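# Push the bottle upright into the gap in the row

## Task

Using pushes only (no grasping, no lifting, no tipping), move the bottle into the empty space in the row. At the end it must stand upright without the robot touching or supporting it, and every other item in the row must remain where it was, with no box or carton rotated by more than a small amount.

## Robot and tools

Robot: one Doosan M1013 arm with six joints (waist, shoulder, elbow, forearm roll, wrist pitch, wrist roll) carrying a Robotiq 2F-140 two-finger gripper. There is one arm only, so each call holds a single row for it. Cameras: cam_head_left, cam_head_right and cam_wrist, each giving 896x504 images.

Frames. Results report the gripper in the scene frame. Its origin sits on the table surface straight below the arm base, +z points up, and +y lies to the left when you face along +x. The base may be slightly tilted, and the reported hand position can be a little wrong, more so at long reach. The gripper's own axes: the fingers point along its +z and close along its y. end_effector_position is the spot between the pads when they are shut. The fingertips extend about 33 mm past it when closed and 9 mm when fully open, and closing pushes the tips about 24 mm farther out, so keep that clearance above the table.

The row. Every motion command is one list of 9 numbers, each in [-1, 1], in this order: dx, dy, dz, rx, ry, rz, position, force_limit, speed. The first six are an offset, not a pose. They are expressed in the gripper's own axes and measured from the gripper pose in the most recent result that reported it. If no such result exists yet in this scene, or the call is the second or later one in the same reply, they are measured from where the robot is when the action begins. Scale: 1.0 equals 0.6 m for dx, dy, dz and 180 degrees for rotation. rx, ry, rz form a single rotation vector. All zeros does not mean pause; it sends the gripper back to that reference pose. The last three numbers drive the fingers. position: +1 fully open (140 mm), pads touch near -0.8, -1 closes until blocked. force_limit: roughly 14 N at -1, 60 N at 0, 107 N at +1. speed: finger travel of about 30 mm/s at -1, 140 at 0, 250 at +1. Here the bottle must never be clamped, so pick a finger setting and hold it steady while pushing.

Clipping. Each control step, the commanded pose is limited to 70 mm and 16 degrees from the measured pose, and position is favoured over orientation if both cannot be met. When an action ends, the arm continues only to the last clipped pose, so compare the reported pose and command the remainder next.

Tools.
execute_actions: argument actions is a list with zero or one item. An empty list only returns the state. An item with rows (1 to 15 rows) and steps (up to 15, default 15) plays one row per control step of 1/30 s, and the final row repeats if rows run out. An item with only steps (up to 300) is a wait, counted from the previous result, so your reply time is included. Optional pictures (true/false) controls whether images come back. A refused call moves nothing.
move: target is one 9-number row as above (same offset reference). speed is the path's top speed in m/s, 0.002 to 0.5, default 0.25, and rotation is capped at twice that value in rad/s. The gripper follows a straight line lasting 0.5 to 10 s and is cut off at 10 s. It takes the shorter way round in rotation, ignores obstacles, may lag or overshoot (especially with the arm almost straight), and the finger values are applied at the start. The path begins once the arm is still, or after 3 s. Its result adds a move: line giving the ending (done, off_target, moving, held, fault) and limits that applied (paced = pose clipped, held = some steps blocked, after which the arm may suddenly speed up), plus the distance from target.
wait: seconds, 0 to 10; nothing new is sent.
zoom_image: camera (one of the three names) and region [x0, y0, x1, y1] in image pixels, top-left origin, at most 504 by 504.
read_manual: optional section, only "licences"; returns licence texts, no motion.
finished_scene: scene, the number of the current scene; ends and grades it, irreversibly. A reply with no tool call ends the session.

Results. The state line gives end_effector_position (m), end_effector_quat_wxyz, and linear and angular velocities. A Joint positions line lists joints base to tip; joint torques carry unit-specific offsets and noise. object_status: 0 moving, 1 blocked while opening, 2 blocked while closing, 3 reached the request or pads met. position_measured is in counts, 3 open to 230 pads together. A "pose unreachable" line and HELD marks mean the clearance check altered or blocked steps (a mount under the base counts as arm). A "Hand target" line shows where the controller is heading. MOTOR HOT warns of heating; OVER-TEMPERATURE FAULT means the brakes engaged until cooling.

Faults and care. If contact torque reaches a joint's load limit (waist 306, shoulder 306, elbow 144, the three wrist joints 40.5 N m) or any outside force on the arm reaches 144 N, the arm halts for 10 s, drops the rest of the call and yields. The arm is rigid: aiming even slightly beyond a firm contact can trigger this, and faster approaches hit harder. Push the bottle low and gently, at slow speed, in small steps, watching it through the cameras so it does not tip or get carried upward. Do not bump the neighbouring boxes or cartons. Loose items may occasionally be nudged by an outside disturbance. Nothing may leave the table. Once the bottle is in the gap, withdraw the gripper so the bottle stands unaided before calling finished_scene.

Each tool is called after ">>>" as a command line: name --argument value for each argument, lists and objects as JSON in quotes; but a table of rows of numbers goes row by row, as --pt "numbers of a row", without its own name.

## Session

I'll start by looking at the current state of the scene.

>>> execute_actions --actions '[]'

Scene clock: 0.00 s of 4500.00 s.
end_effector_position=(+0.6150, +0.5137, +0.2907) position_measured=3 object_status=3 end_effector_quat_wxyz=(+0.433, +0.321, +0.601, +0.590) end_effector_velocity=(-0.000, -0.000, -0.000) end_effector_angular_velocity=(-0.000, +0.001, +0.000)
Joint positions: [ 0.794  0.315  2.277 -2.756  1.137  2.796]
Joint velocities: [ 0.    -0.     0.001  0.    -0.    -0.   ]
Joint torques (N m, as the joint torque sensors report them, + toward a larger angle): no reading
Hand target: +0.615, +0.514, +0.291; +0.433, +0.321, +0.601, +0.590

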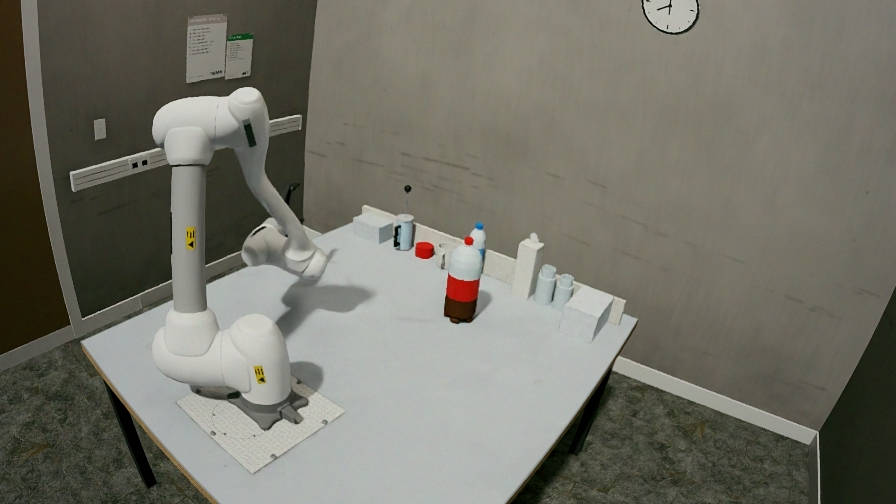

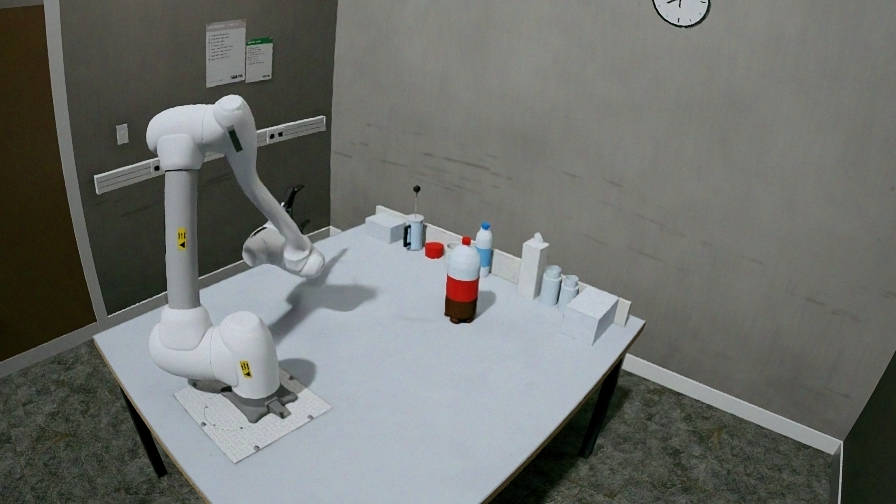

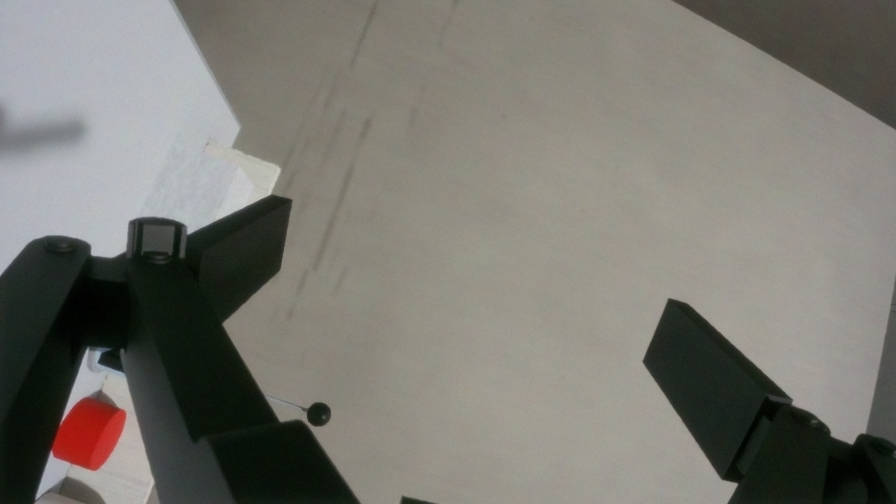

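>>> zoom_image --camera "cam_head_left" --region '[340, 170, 650, 360]'

>>> zoom_image --camera "cam_head_right" --region '[350, 170, 660, 360]'

Region (340, 170, 650, 360) of cam_head_left's 896x504 image, scaled by 1.626, with more detail than that image has; it fills the top 309 rows of this view, and the rest is white.

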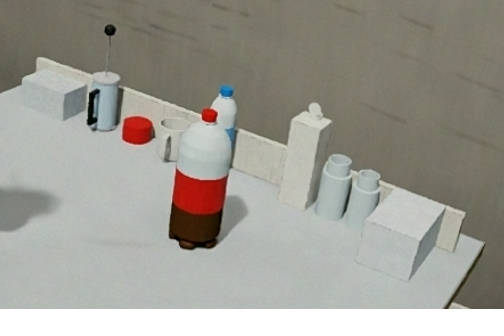

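Region (350, 170, 660, 360) of cam_head_right's 896x504 image, scaled by 1.626, with more detail than that image has; it fills the top 309 rows of this view, and the rest is white.

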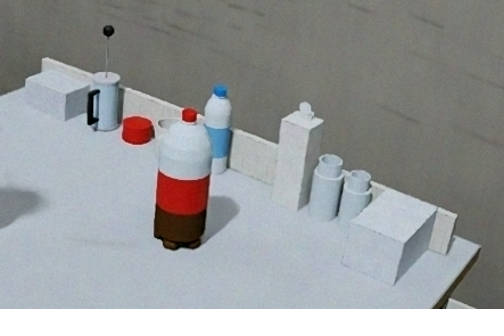

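>>> zoom_image --camera "cam_head_left" --region '[60, 290, 360, 504]'

>>> zoom_image --camera "cam_head_left" --region '[130, 70, 380, 310]'

>>> zoom_image --camera "cam_head_left" --region '[420, 215, 560, 335]'

>>> zoom_image --camera "cam_head_right" --region '[420, 215, 560, 335]'

Region (60, 290, 360, 504) of cam_head_left's 896x504 image, scaled by 1.680, with more detail than that image has; it fills the top 360 rows of this view, and the rest is white.

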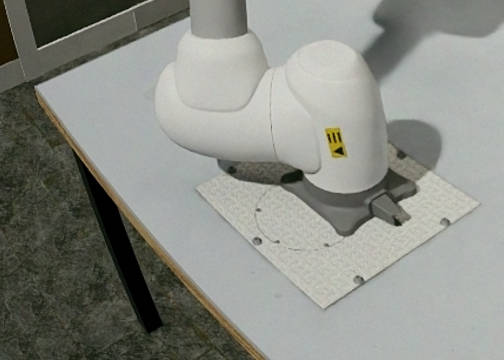

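Region (130, 70, 380, 310) of cam_head_left's 896x504 image, scaled by 2.016, with more detail than that image has; it fills the top 484 rows of this view, and the rest is white.

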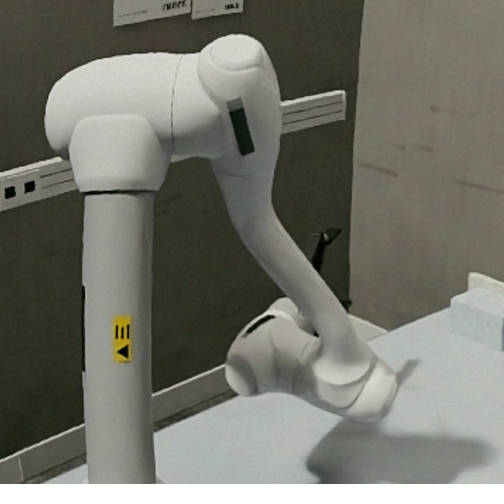

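Region (420, 215, 560, 335) of cam_head_left's 896x504 image, scaled by 3.600, with more detail than that image has; it fills the top 432 rows of this view, and the rest is white.

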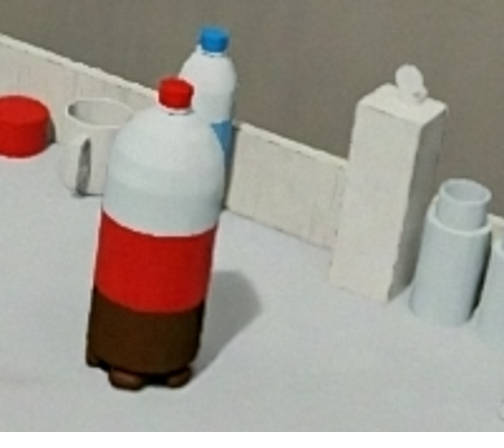

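Region (420, 215, 560, 335) of cam_head_right's 896x504 image, scaled by 3.600, with more detail than that image has; it fills the top 432 rows of this view, and the rest is white.

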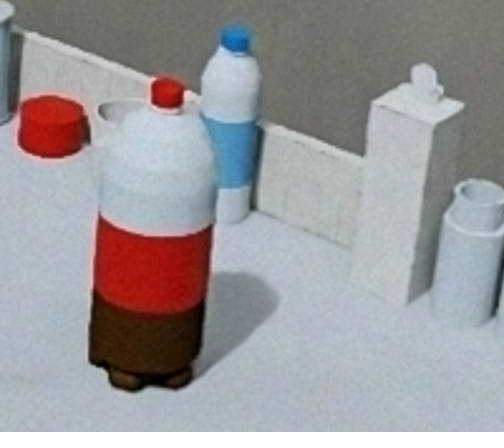

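>>> zoom_image --camera "cam_wrist" --region '[100, 170, 320, 350]'

>>> zoom_image --camera "cam_wrist" --region '[620, 280, 860, 504]'

Region (100, 170, 320, 350) of cam_wrist's 896x504 image, scaled by 2.291, with more detail than that image has; it fills the top 412 rows of this view, and the rest is white.

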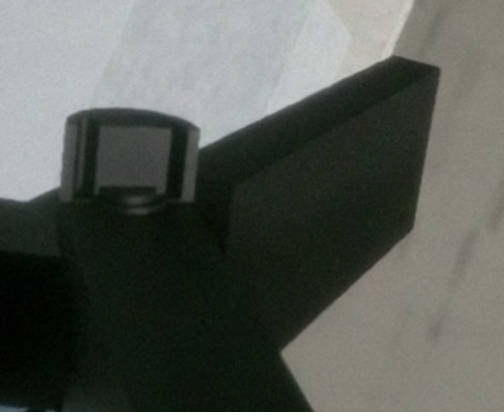

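Region (620, 280, 860, 504) of cam_wrist's 896x504 image, scaled by 2.100, with more detail than that image has; it fills the top 470 rows of this view, and the rest is white.

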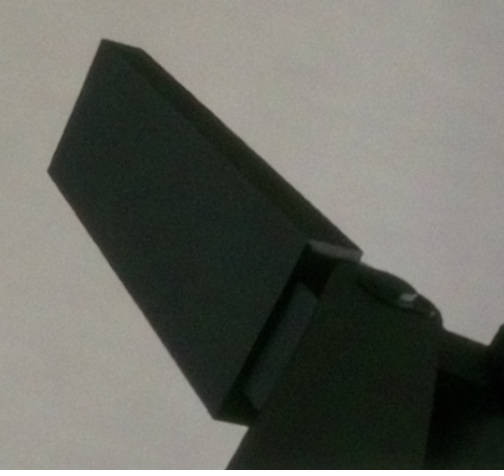

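>>> zoom_image --camera "cam_head_left" --region '[320, 180, 450, 270]'

>>> zoom_image --camera "cam_head_left" --region '[470, 270, 670, 504]'

>>> zoom_image --camera "cam_head_left" --region '[170, 350, 360, 504]'

Region (320, 180, 450, 270) of cam_head_left's 896x504 image, scaled by 3.877, with more detail than that image has; it fills the top 349 rows of this view, and the rest is white.

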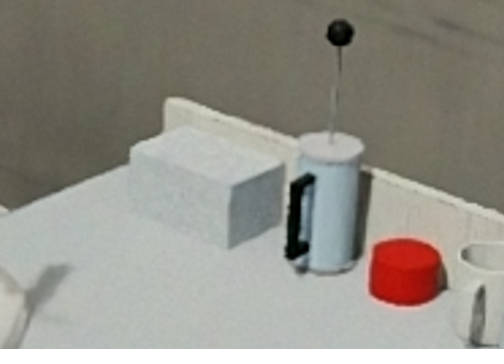

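Region (470, 270, 670, 504) of cam_head_left's 896x504 image, scaled by 2.154, with more detail than that image has; it fills the left 431 columns of this view, and the rest is white.

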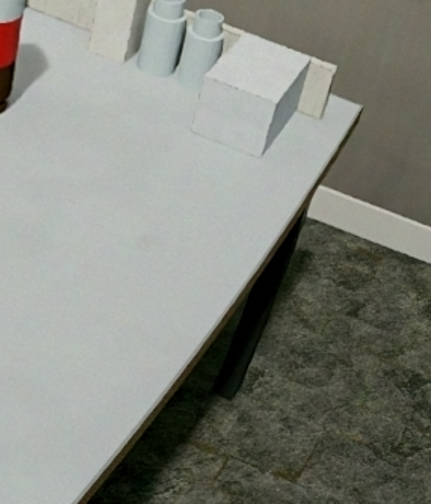

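Region (170, 350, 360, 504) of cam_head_left's 896x504 image, scaled by 2.653, with more detail than that image has; it fills the top 409 rows of this view, and the rest is white.

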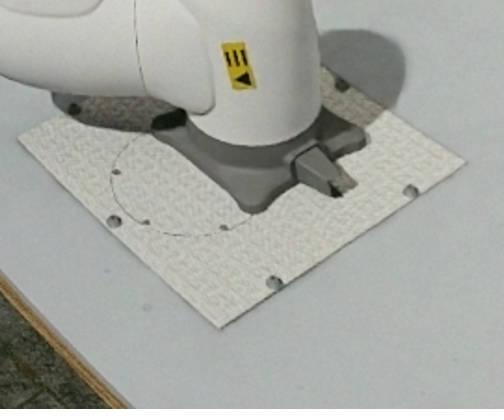

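>>> move --target '[-0.5654, -0.2587, -0.3642, 0.1863, -0.1726, 0.0822, 1, 0, 0]' --speed 0.3

Scene clock: 121.90 s of 4500.00 s.
end_effector_position=(+0.5798, +0.1006, +0.1689) position_measured=3 object_status=3 end_effector_quat_wxyz=(+0.388, +0.647, +0.563, +0.338) end_effector_velocity=(+0.000, -0.001, +0.000) end_effector_angular_velocity=(-0.001, +0.001, -0.001)
Joint positions: [ 0.346 -0.026  2.529 -2.277  0.578  2.607]
Joint velocities: [-0.002 -0.001 -0.001  0.001 -0.002 -0.003]
Joint torques (N m, as the joint torque sensors report them, + toward a larger angle): [  2.2  -24.18 -25.42  -2.2    1.53  -0.32]
Hand target: +0.580, +0.101, +0.169; +0.388, +0.647, +0.563, +0.338
Off the commanded pose: 0.001 m, 0 deg.
After step 90, 117.00 s passed at rest.
move: done

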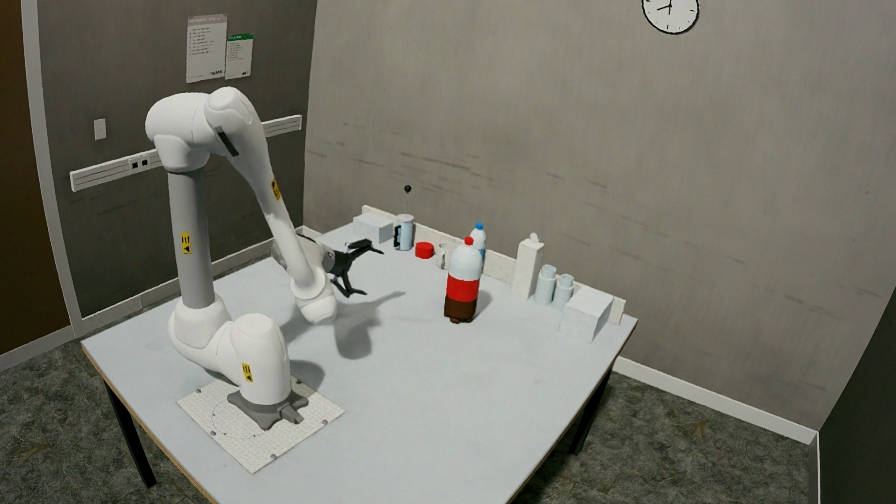

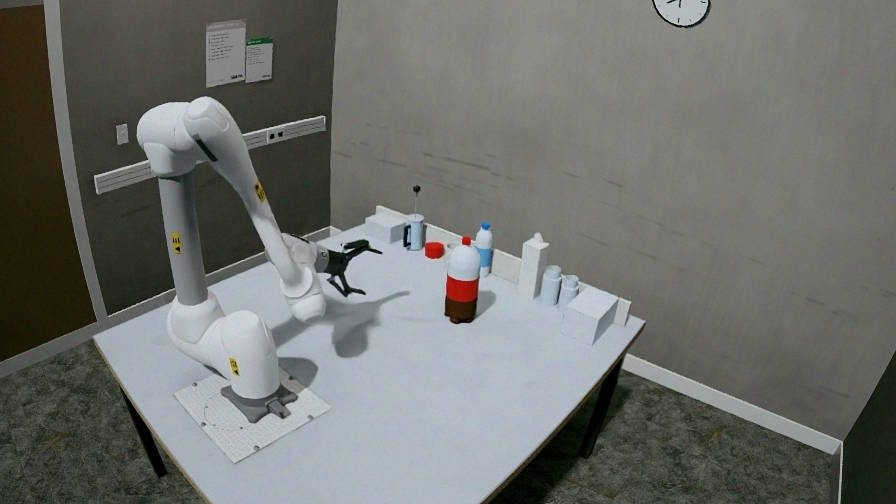

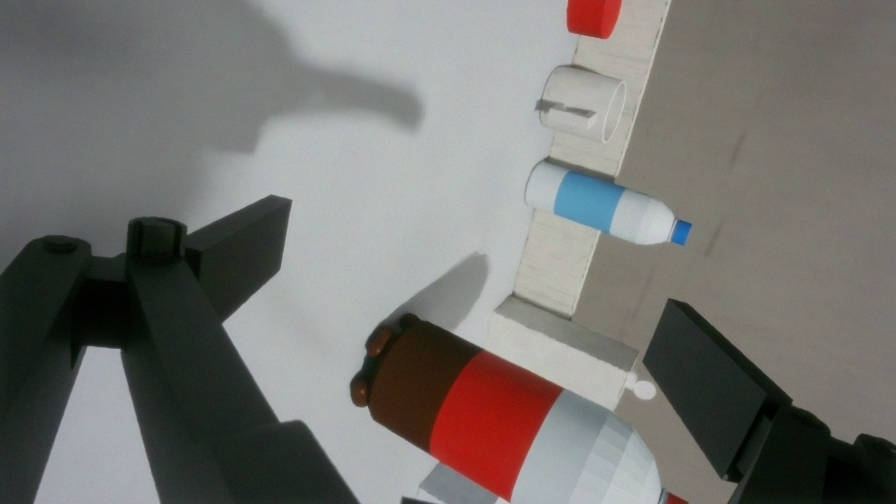

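>>> zoom_image --camera "cam_wrist" --region '[470, 140, 710, 420]'

>>> zoom_image --camera "cam_wrist" --region '[330, 290, 570, 504]'

Region (470, 140, 710, 420) of cam_wrist's 896x504 image, scaled by 1.800, with more detail than that image has; it fills the left 432 columns of this view, and the rest is white.

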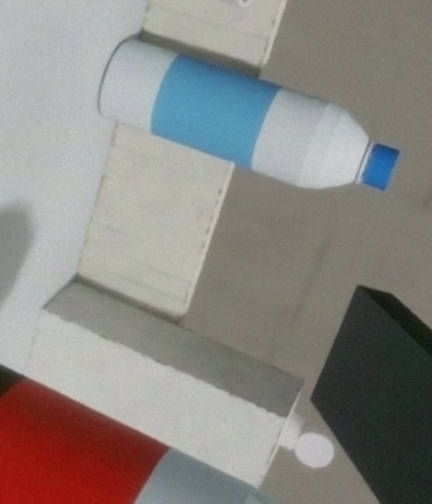

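Region (330, 290, 570, 504) of cam_wrist's 896x504 image, scaled by 2.100, with more detail than that image has; it fills the top 449 rows of this view, and the rest is white.

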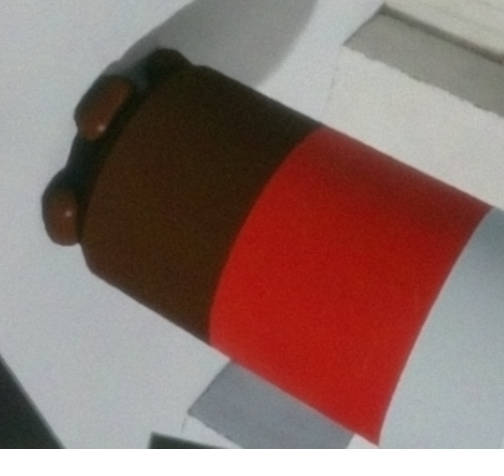

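>>> move --target '[-0.3925, -0.0940, 0.2268, 0.0, 0.0614, -0.0328, -1, 0, 1]' --speed 0.25

Scene clock: 228.83 s of 4500.00 s.
end_effector_position=(+0.6398, -0.1448, +0.0548) position_measured=233 object_status=3 end_effector_quat_wxyz=(+0.349, +0.582, +0.630, +0.379) end_effector_velocity=(+0.001, +0.000, -0.001) end_effector_angular_velocity=(+0.002, -0.000, +0.003)
Joint positions: [-0.547  0.331  2.481 -3.913  0.837  3.398]
Joint velocities: [-0.002  0.003 -0.002 -0.007  0.002  0.004]
Joint torques (N m, as the joint torque sensors report them, + toward a larger angle): [ -1.   -55.46 -19.36  -0.54   2.08   0.26]
Hand target: +0.640, -0.145, +0.055; +0.349, +0.582, +0.630, +0.379
Off the commanded pose: 0.001 m, 0 deg.
After step 90, 102.30 s passed at rest.
move: done

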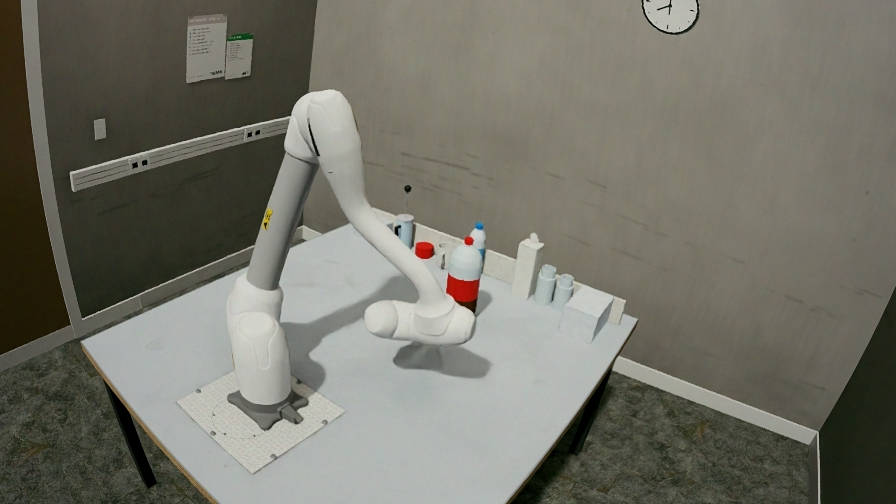

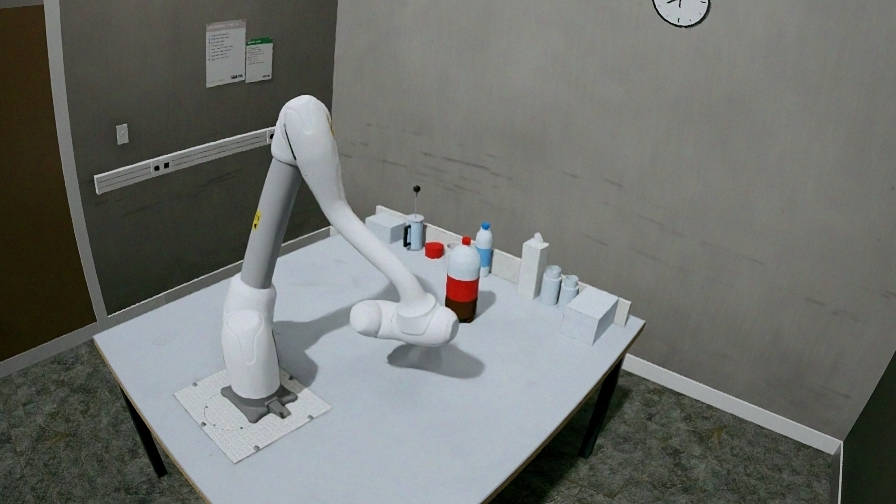

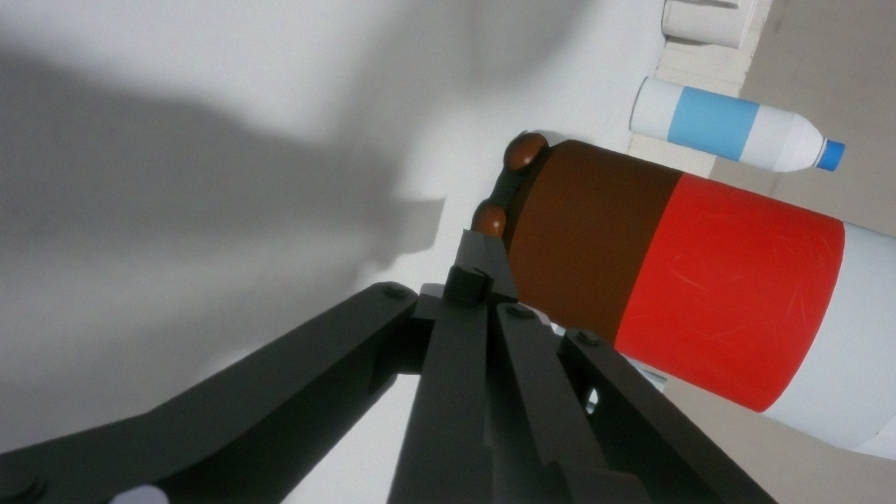

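>>> zoom_image --camera "cam_wrist" --region '[440, 60, 720, 380]'

>>> zoom_image --camera "cam_wrist" --region '[600, 60, 896, 460]'

Region (440, 60, 720, 380) of cam_wrist's 896x504 image, scaled by 1.575, with more detail than that image has; it fills the left 441 columns of this view, and the rest is white.

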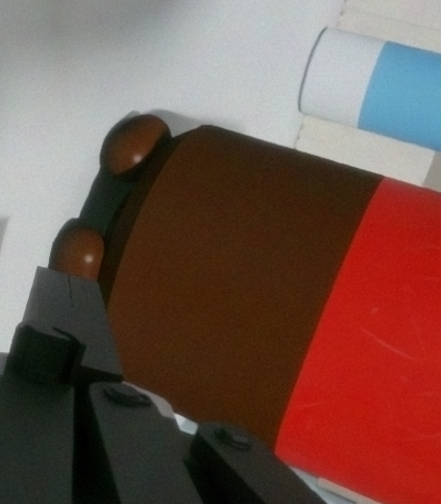

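Region (600, 60, 896, 460) of cam_wrist's 896x504 image, scaled by 1.260, with more detail than that image has; it fills the left 373 columns of this view, and the rest is white.

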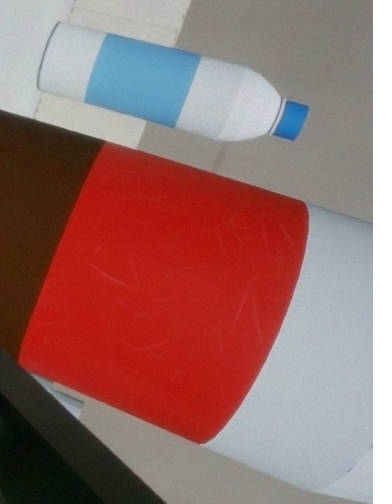

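>>> move --target '[0.0070, 0.0384, 0.0928, 0, 0, 0, -1, 0, 1]' --speed 0.12

>>> move --target '[-0.0010, 0.0470, 0.0883, 0, 0, 0, -1, 0, 1]' --speed 0.03

Scene clock: 301.80 s of 4500.00 s.
end_effector_position=(+0.6992, -0.1359, +0.0491) position_measured=233 object_status=3 end_effector_quat_wxyz=(+0.349, +0.582, +0.630, +0.379) end_effector_velocity=(+0.001, -0.000, -0.000) end_effector_angular_velocity=(-0.001, +0.000, -0.000)
Joint positions: [-0.458  0.386  2.39  -3.831  0.79   3.401]
Joint velocities: [ 0.001  0.001 -0.001  0.002 -0.001 -0.002]
Joint torques (N m, as the joint torque sensors report them, + toward a larger angle): [  0.02 -58.67 -19.27  -0.69   2.24  -0.45]
Hand target: +0.699, -0.136, +0.049; +0.349, +0.582, +0.630, +0.379
Off the commanded pose: 0.000 m, 0 deg.
After step 90, 69.10 s passed at rest.
move: done

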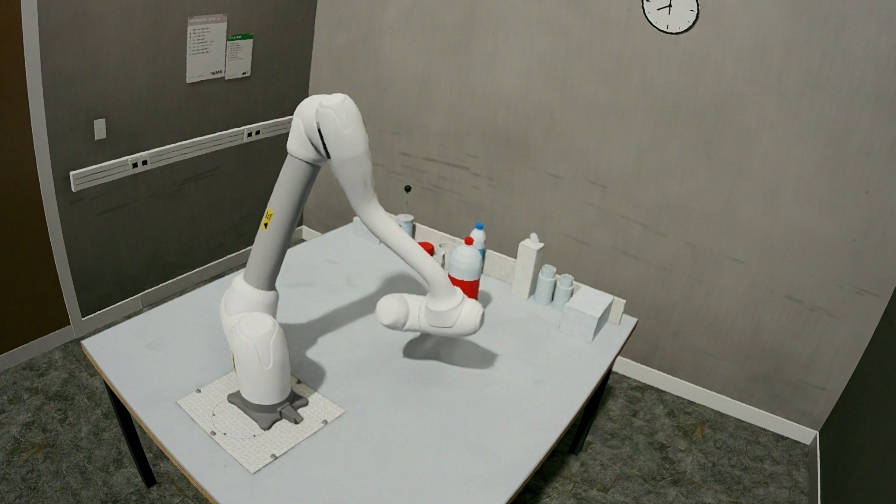

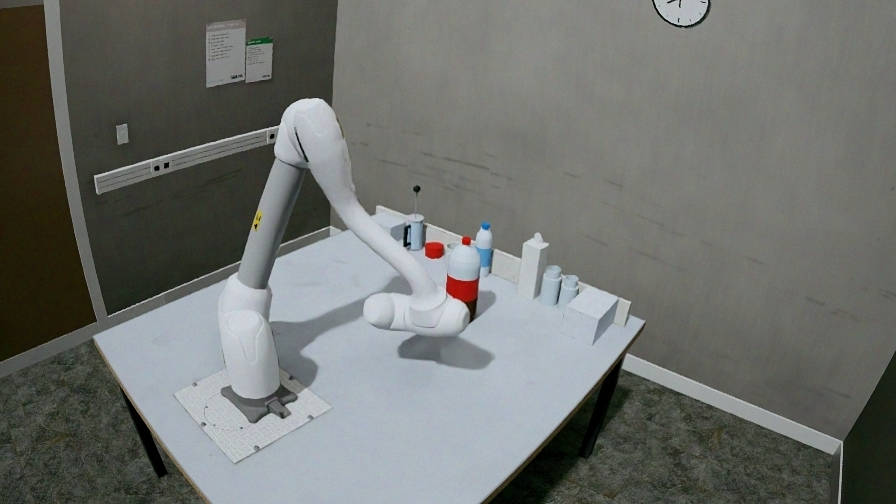

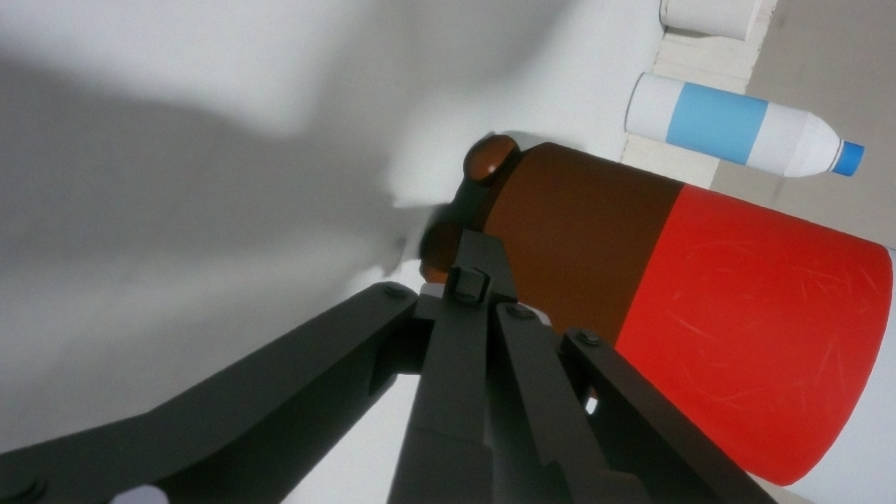

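Scene clock: 304.07 s of 4500.00 s.
end_effector_position=(+0.7590, -0.1318, +0.0491) position_measured=233 object_status=3 end_effector_quat_wxyz=(+0.349, +0.582, +0.630, +0.379) end_effector_velocity=(+0.001, -0.000, +0.001) end_effector_angular_velocity=(-0.000, -0.002, -0.000)
Joint positions: [-0.397  0.432  2.288 -3.791  0.731  3.424]
Joint velocities: [ 0.    -0.    -0.001  0.001  0.001 -0.   ]
Joint torques (N m, as the joint torque sensors report them, + toward a larger angle): [  0.75 -65.69 -23.46  -0.85   2.27  -0.22]
Hand target: +0.759, -0.132, +0.049; +0.349, +0.582, +0.630, +0.379
Off the commanded pose: 0.000 m, 0 deg.
move: done

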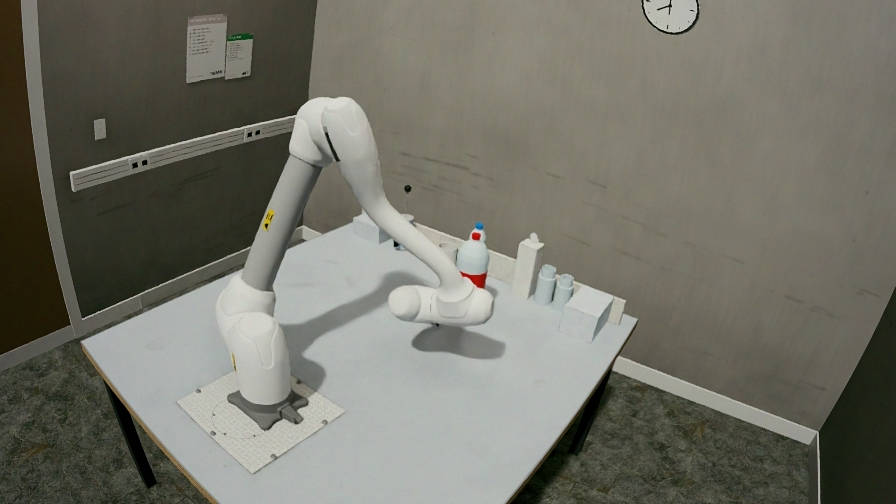

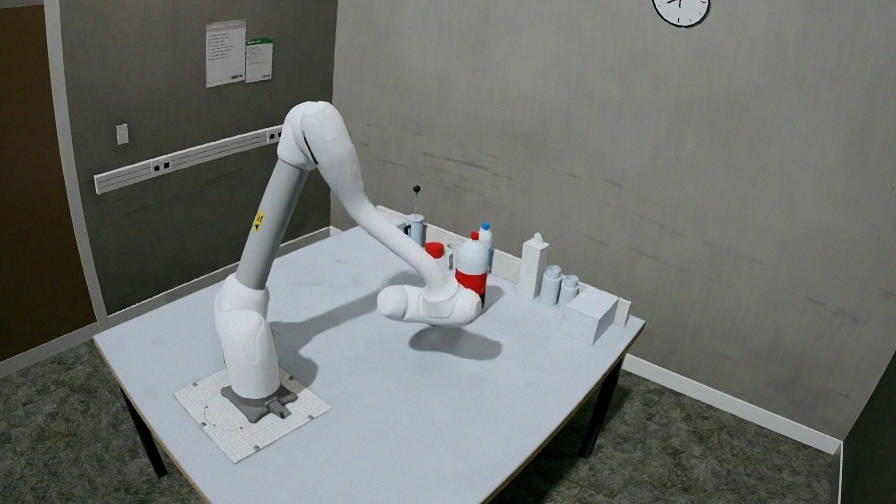

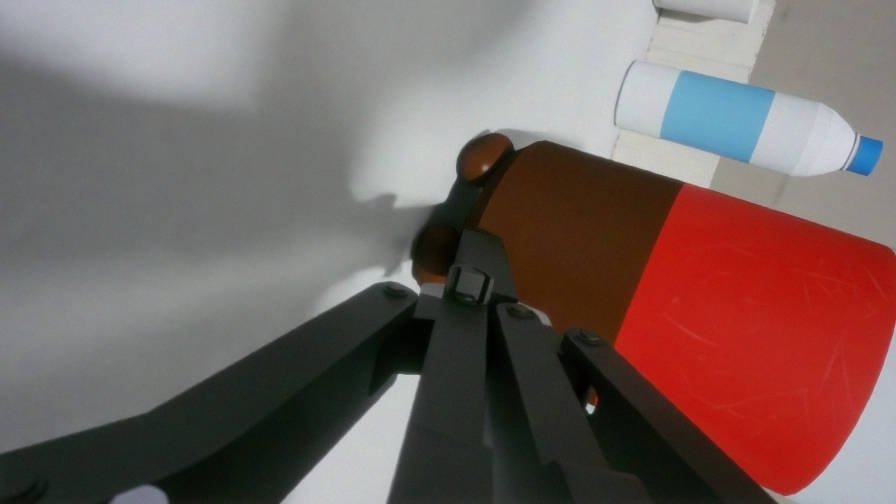

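>>> move --target '[-0.0028, 0.1252, 0.2355, 0, 0, 0, -1, 0, 1]' --speed 0.05

Scene clock: 313.90 s of 4500.00 s.
end_effector_position=(+0.9187, -0.1210, +0.0492) position_measured=233 object_status=3 end_effector_quat_wxyz=(+0.349, +0.582, +0.630, +0.379) end_effector_velocity=(-0.000, +0.000, -0.000) end_effector_angular_velocity=(-0.001, +0.001, +0.002)
Joint positions: [-0.285  0.568  1.994 -3.757  0.573  3.505]
Joint velocities: [ 0.    -0.     0.    -0.002 -0.     0.001]
Joint torques (N m, as the joint torque sensors report them, + toward a larger angle): [  0.79 -81.89 -28.91  -1.44   1.79  -0.01]
Hand target: +0.919, -0.121, +0.049; +0.349, +0.582, +0.630, +0.379
Off the commanded pose: 0.000 m, 0 deg.
After step 90, 3.33 s passed at rest.
move: done

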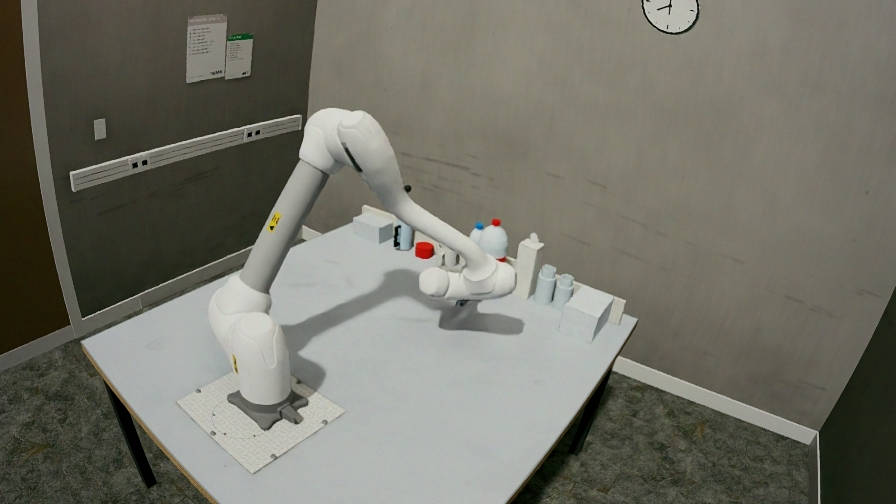

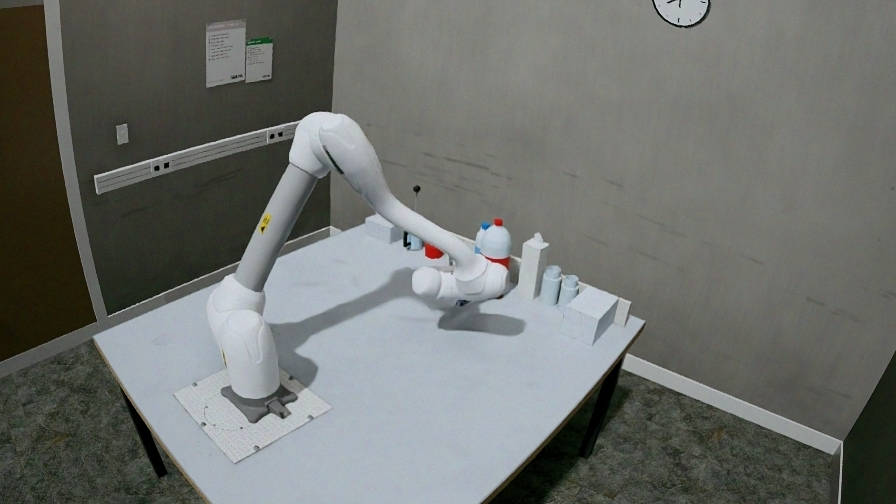

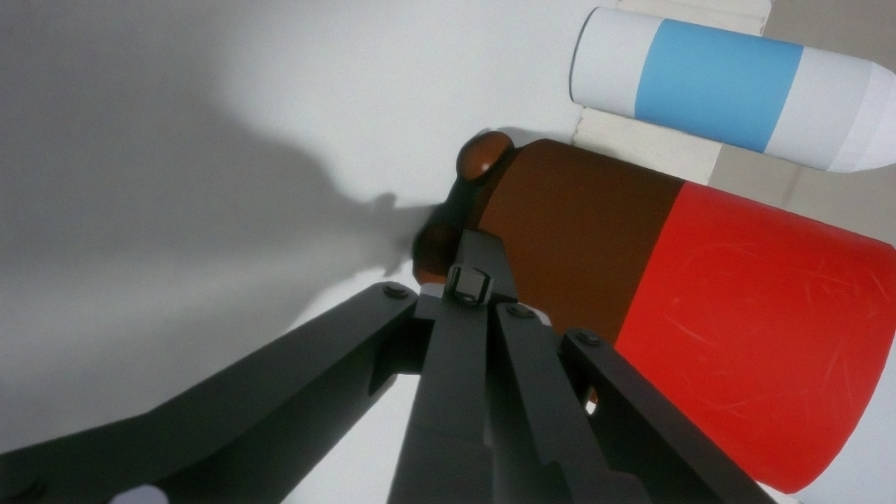

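>>> zoom_image --camera "cam_wrist" --region '[500, 0, 800, 220]'

>>> zoom_image --camera "cam_head_right" --region '[440, 200, 580, 320]'

Region (500, 0, 800, 220) of cam_wrist's 896x504 image, scaled by 1.680, with more detail than that image has; it fills the top 370 rows of this view, and the rest is white.

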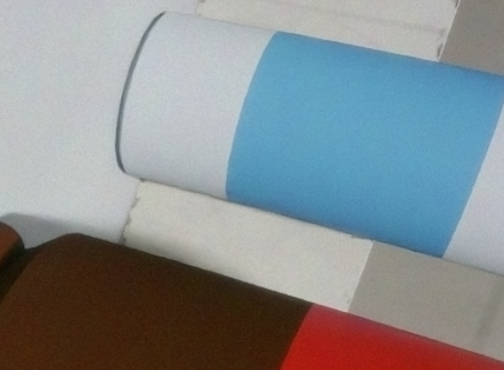

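Region (440, 200, 580, 320) of cam_head_right's 896x504 image, scaled by 3.600, with more detail than that image has; it fills the top 432 rows of this view, and the rest is white.

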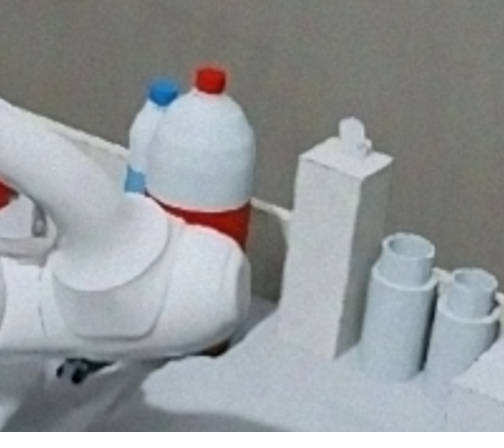

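>>> move --target '[-0.0040, 0.0665, 0.1251, 0, 0, 0, -1, 0, 1]' --speed 0.045

Scene clock: 348.27 s of 4500.00 s.
end_effector_position=(+1.0036, -0.1167, +0.0493) position_measured=233 object_status=3 end_effector_quat_wxyz=(+0.349, +0.582, +0.630, +0.378) end_effector_velocity=(+0.001, +0.000, -0.000) end_effector_angular_velocity=(+0.001, +0.001, -0.000)
Joint positions: [-0.247  0.649  1.823 -3.786  0.486  3.575]
Joint velocities: [ 0.001  0.001 -0.001 -0.001 -0.002  0.002]
Joint torques (N m, as the joint torque sensors report them, + toward a larger angle): [  0.64 -91.25 -30.35  -1.74   1.88  -0.28]
Hand target: +1.004, -0.117, +0.049; +0.349, +0.582, +0.630, +0.378
Off the commanded pose: 0.000 m, 0 deg.
After step 90, 29.17 s passed at rest.
move: done

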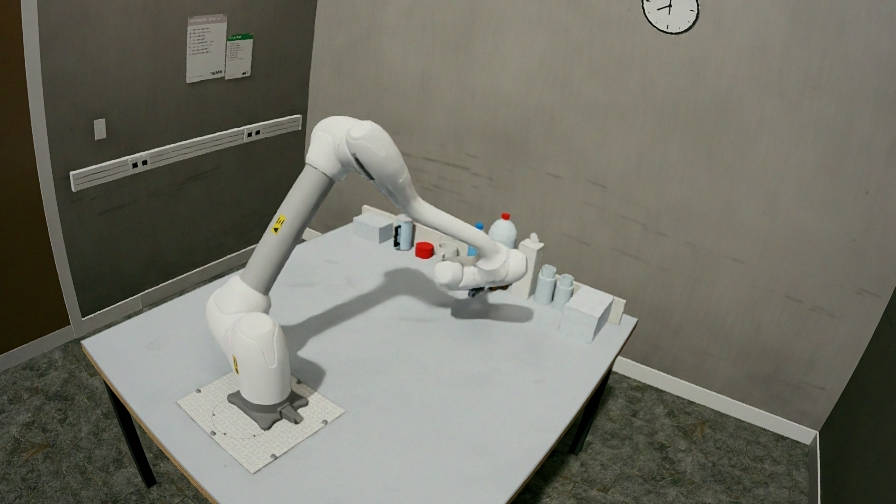

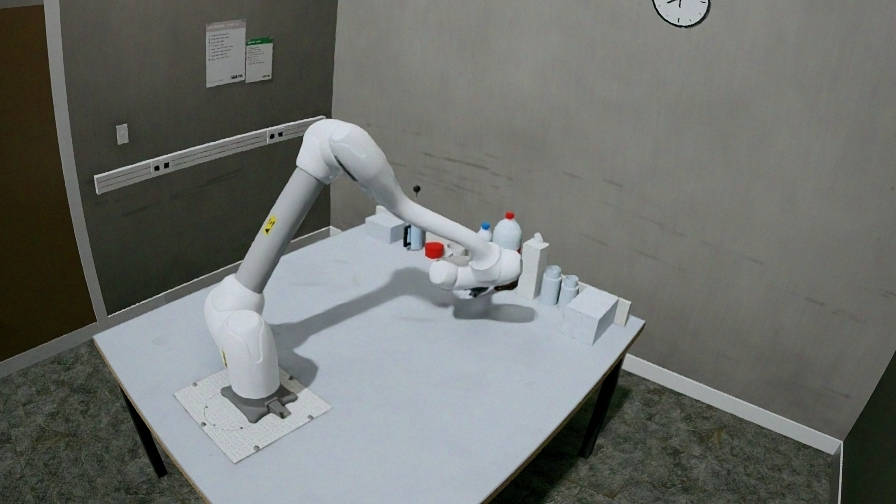

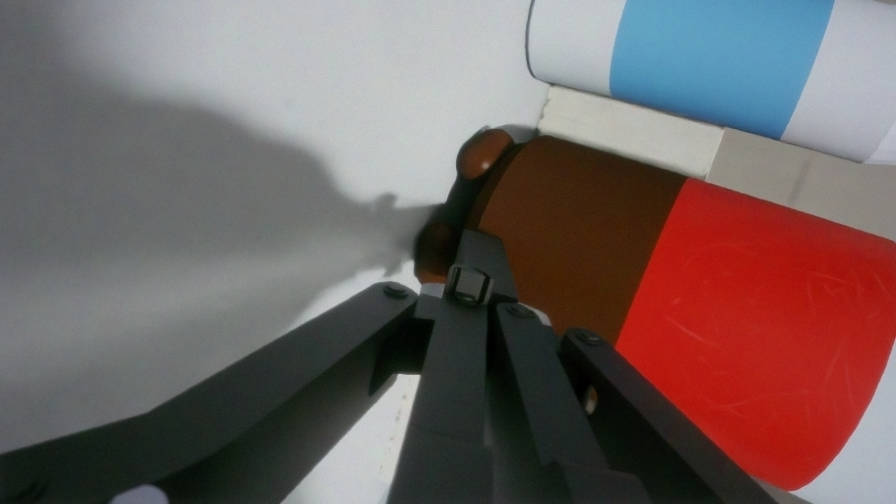

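>>> zoom_image --camera "cam_wrist" --region '[500, 40, 760, 210]'

>>> zoom_image --camera "cam_wrist" --region '[330, 350, 480, 504]'

Region (500, 40, 760, 210) of cam_wrist's 896x504 image, scaled by 1.938, with more detail than that image has; it fills the top 330 rows of this view, and the rest is white.

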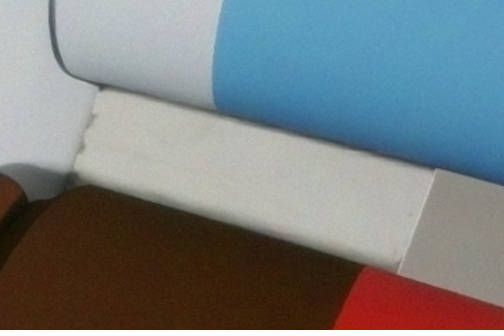

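Region (330, 350, 480, 504) of cam_wrist's 896x504 image, scaled by 3.273, with more detail than that image has; it fills the left 491 columns of this view, and the rest is white.

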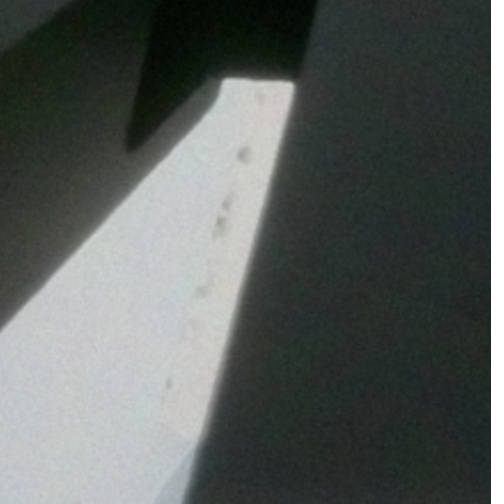

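>>> move --target '[0.2, -0.0093, -0.3727, 0, 0, 0, -1, 0, 1]' --speed 0.25

Scene clock: 402.53 s of 4500.00 s.
end_effector_position=(+0.7946, -0.0132, +0.1493) position_measured=233 object_status=3 end_effector_quat_wxyz=(+0.349, +0.582, +0.630, +0.378) end_effector_velocity=(-0.001, +0.000, -0.000) end_effector_angular_velocity=(+0.001, -0.001, -0.001)
Joint positions: [-0.146  0.263  2.229 -3.584  0.471  3.437]
Joint velocities: [ 0.001 -0.001  0.001  0.003  0.001 -0.002]
Joint torques (N m, as the joint torque sensors report them, + toward a larger angle): [  1.27 -57.77 -29.65  -2.37   2.07  -0.26]
Hand target: +0.795, -0.013, +0.149; +0.349, +0.582, +0.630, +0.378
Off the commanded pose: 0.000 m, 0 deg.
After step 90, 49.80 s passed at rest.
move: done

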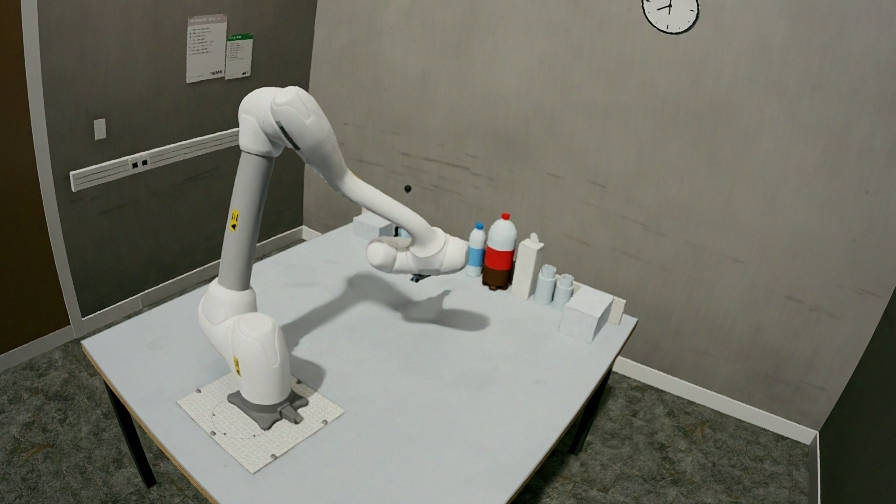

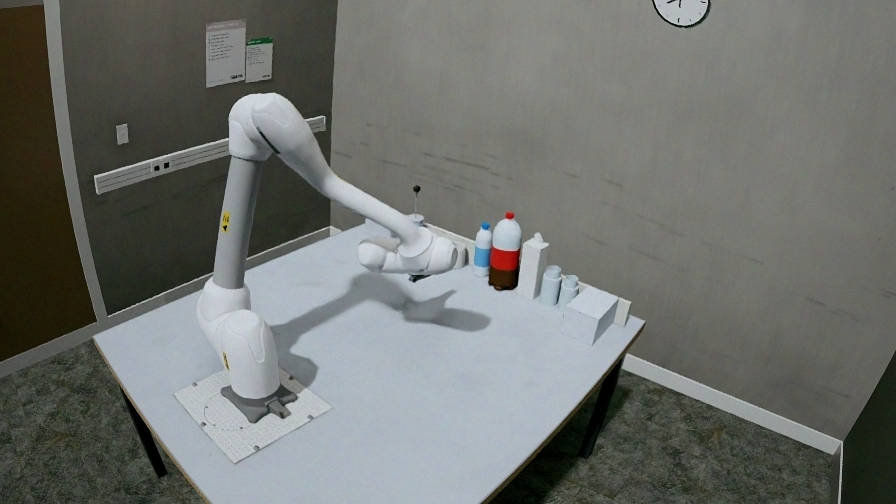

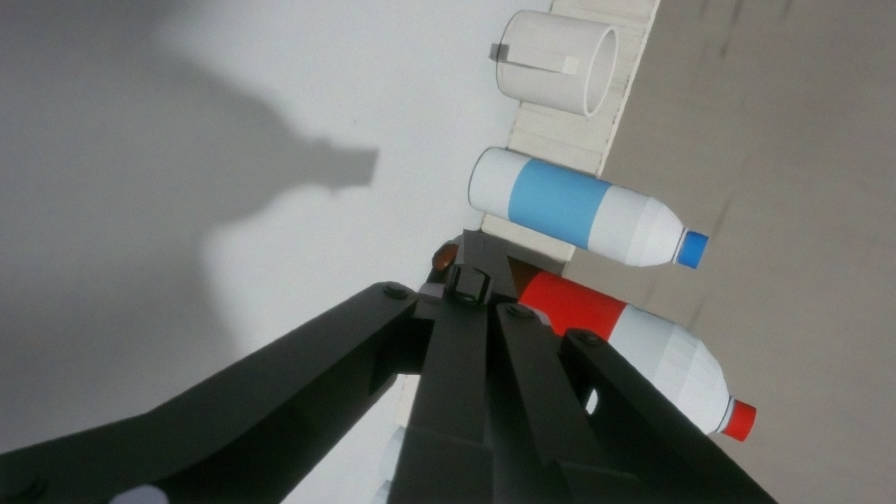

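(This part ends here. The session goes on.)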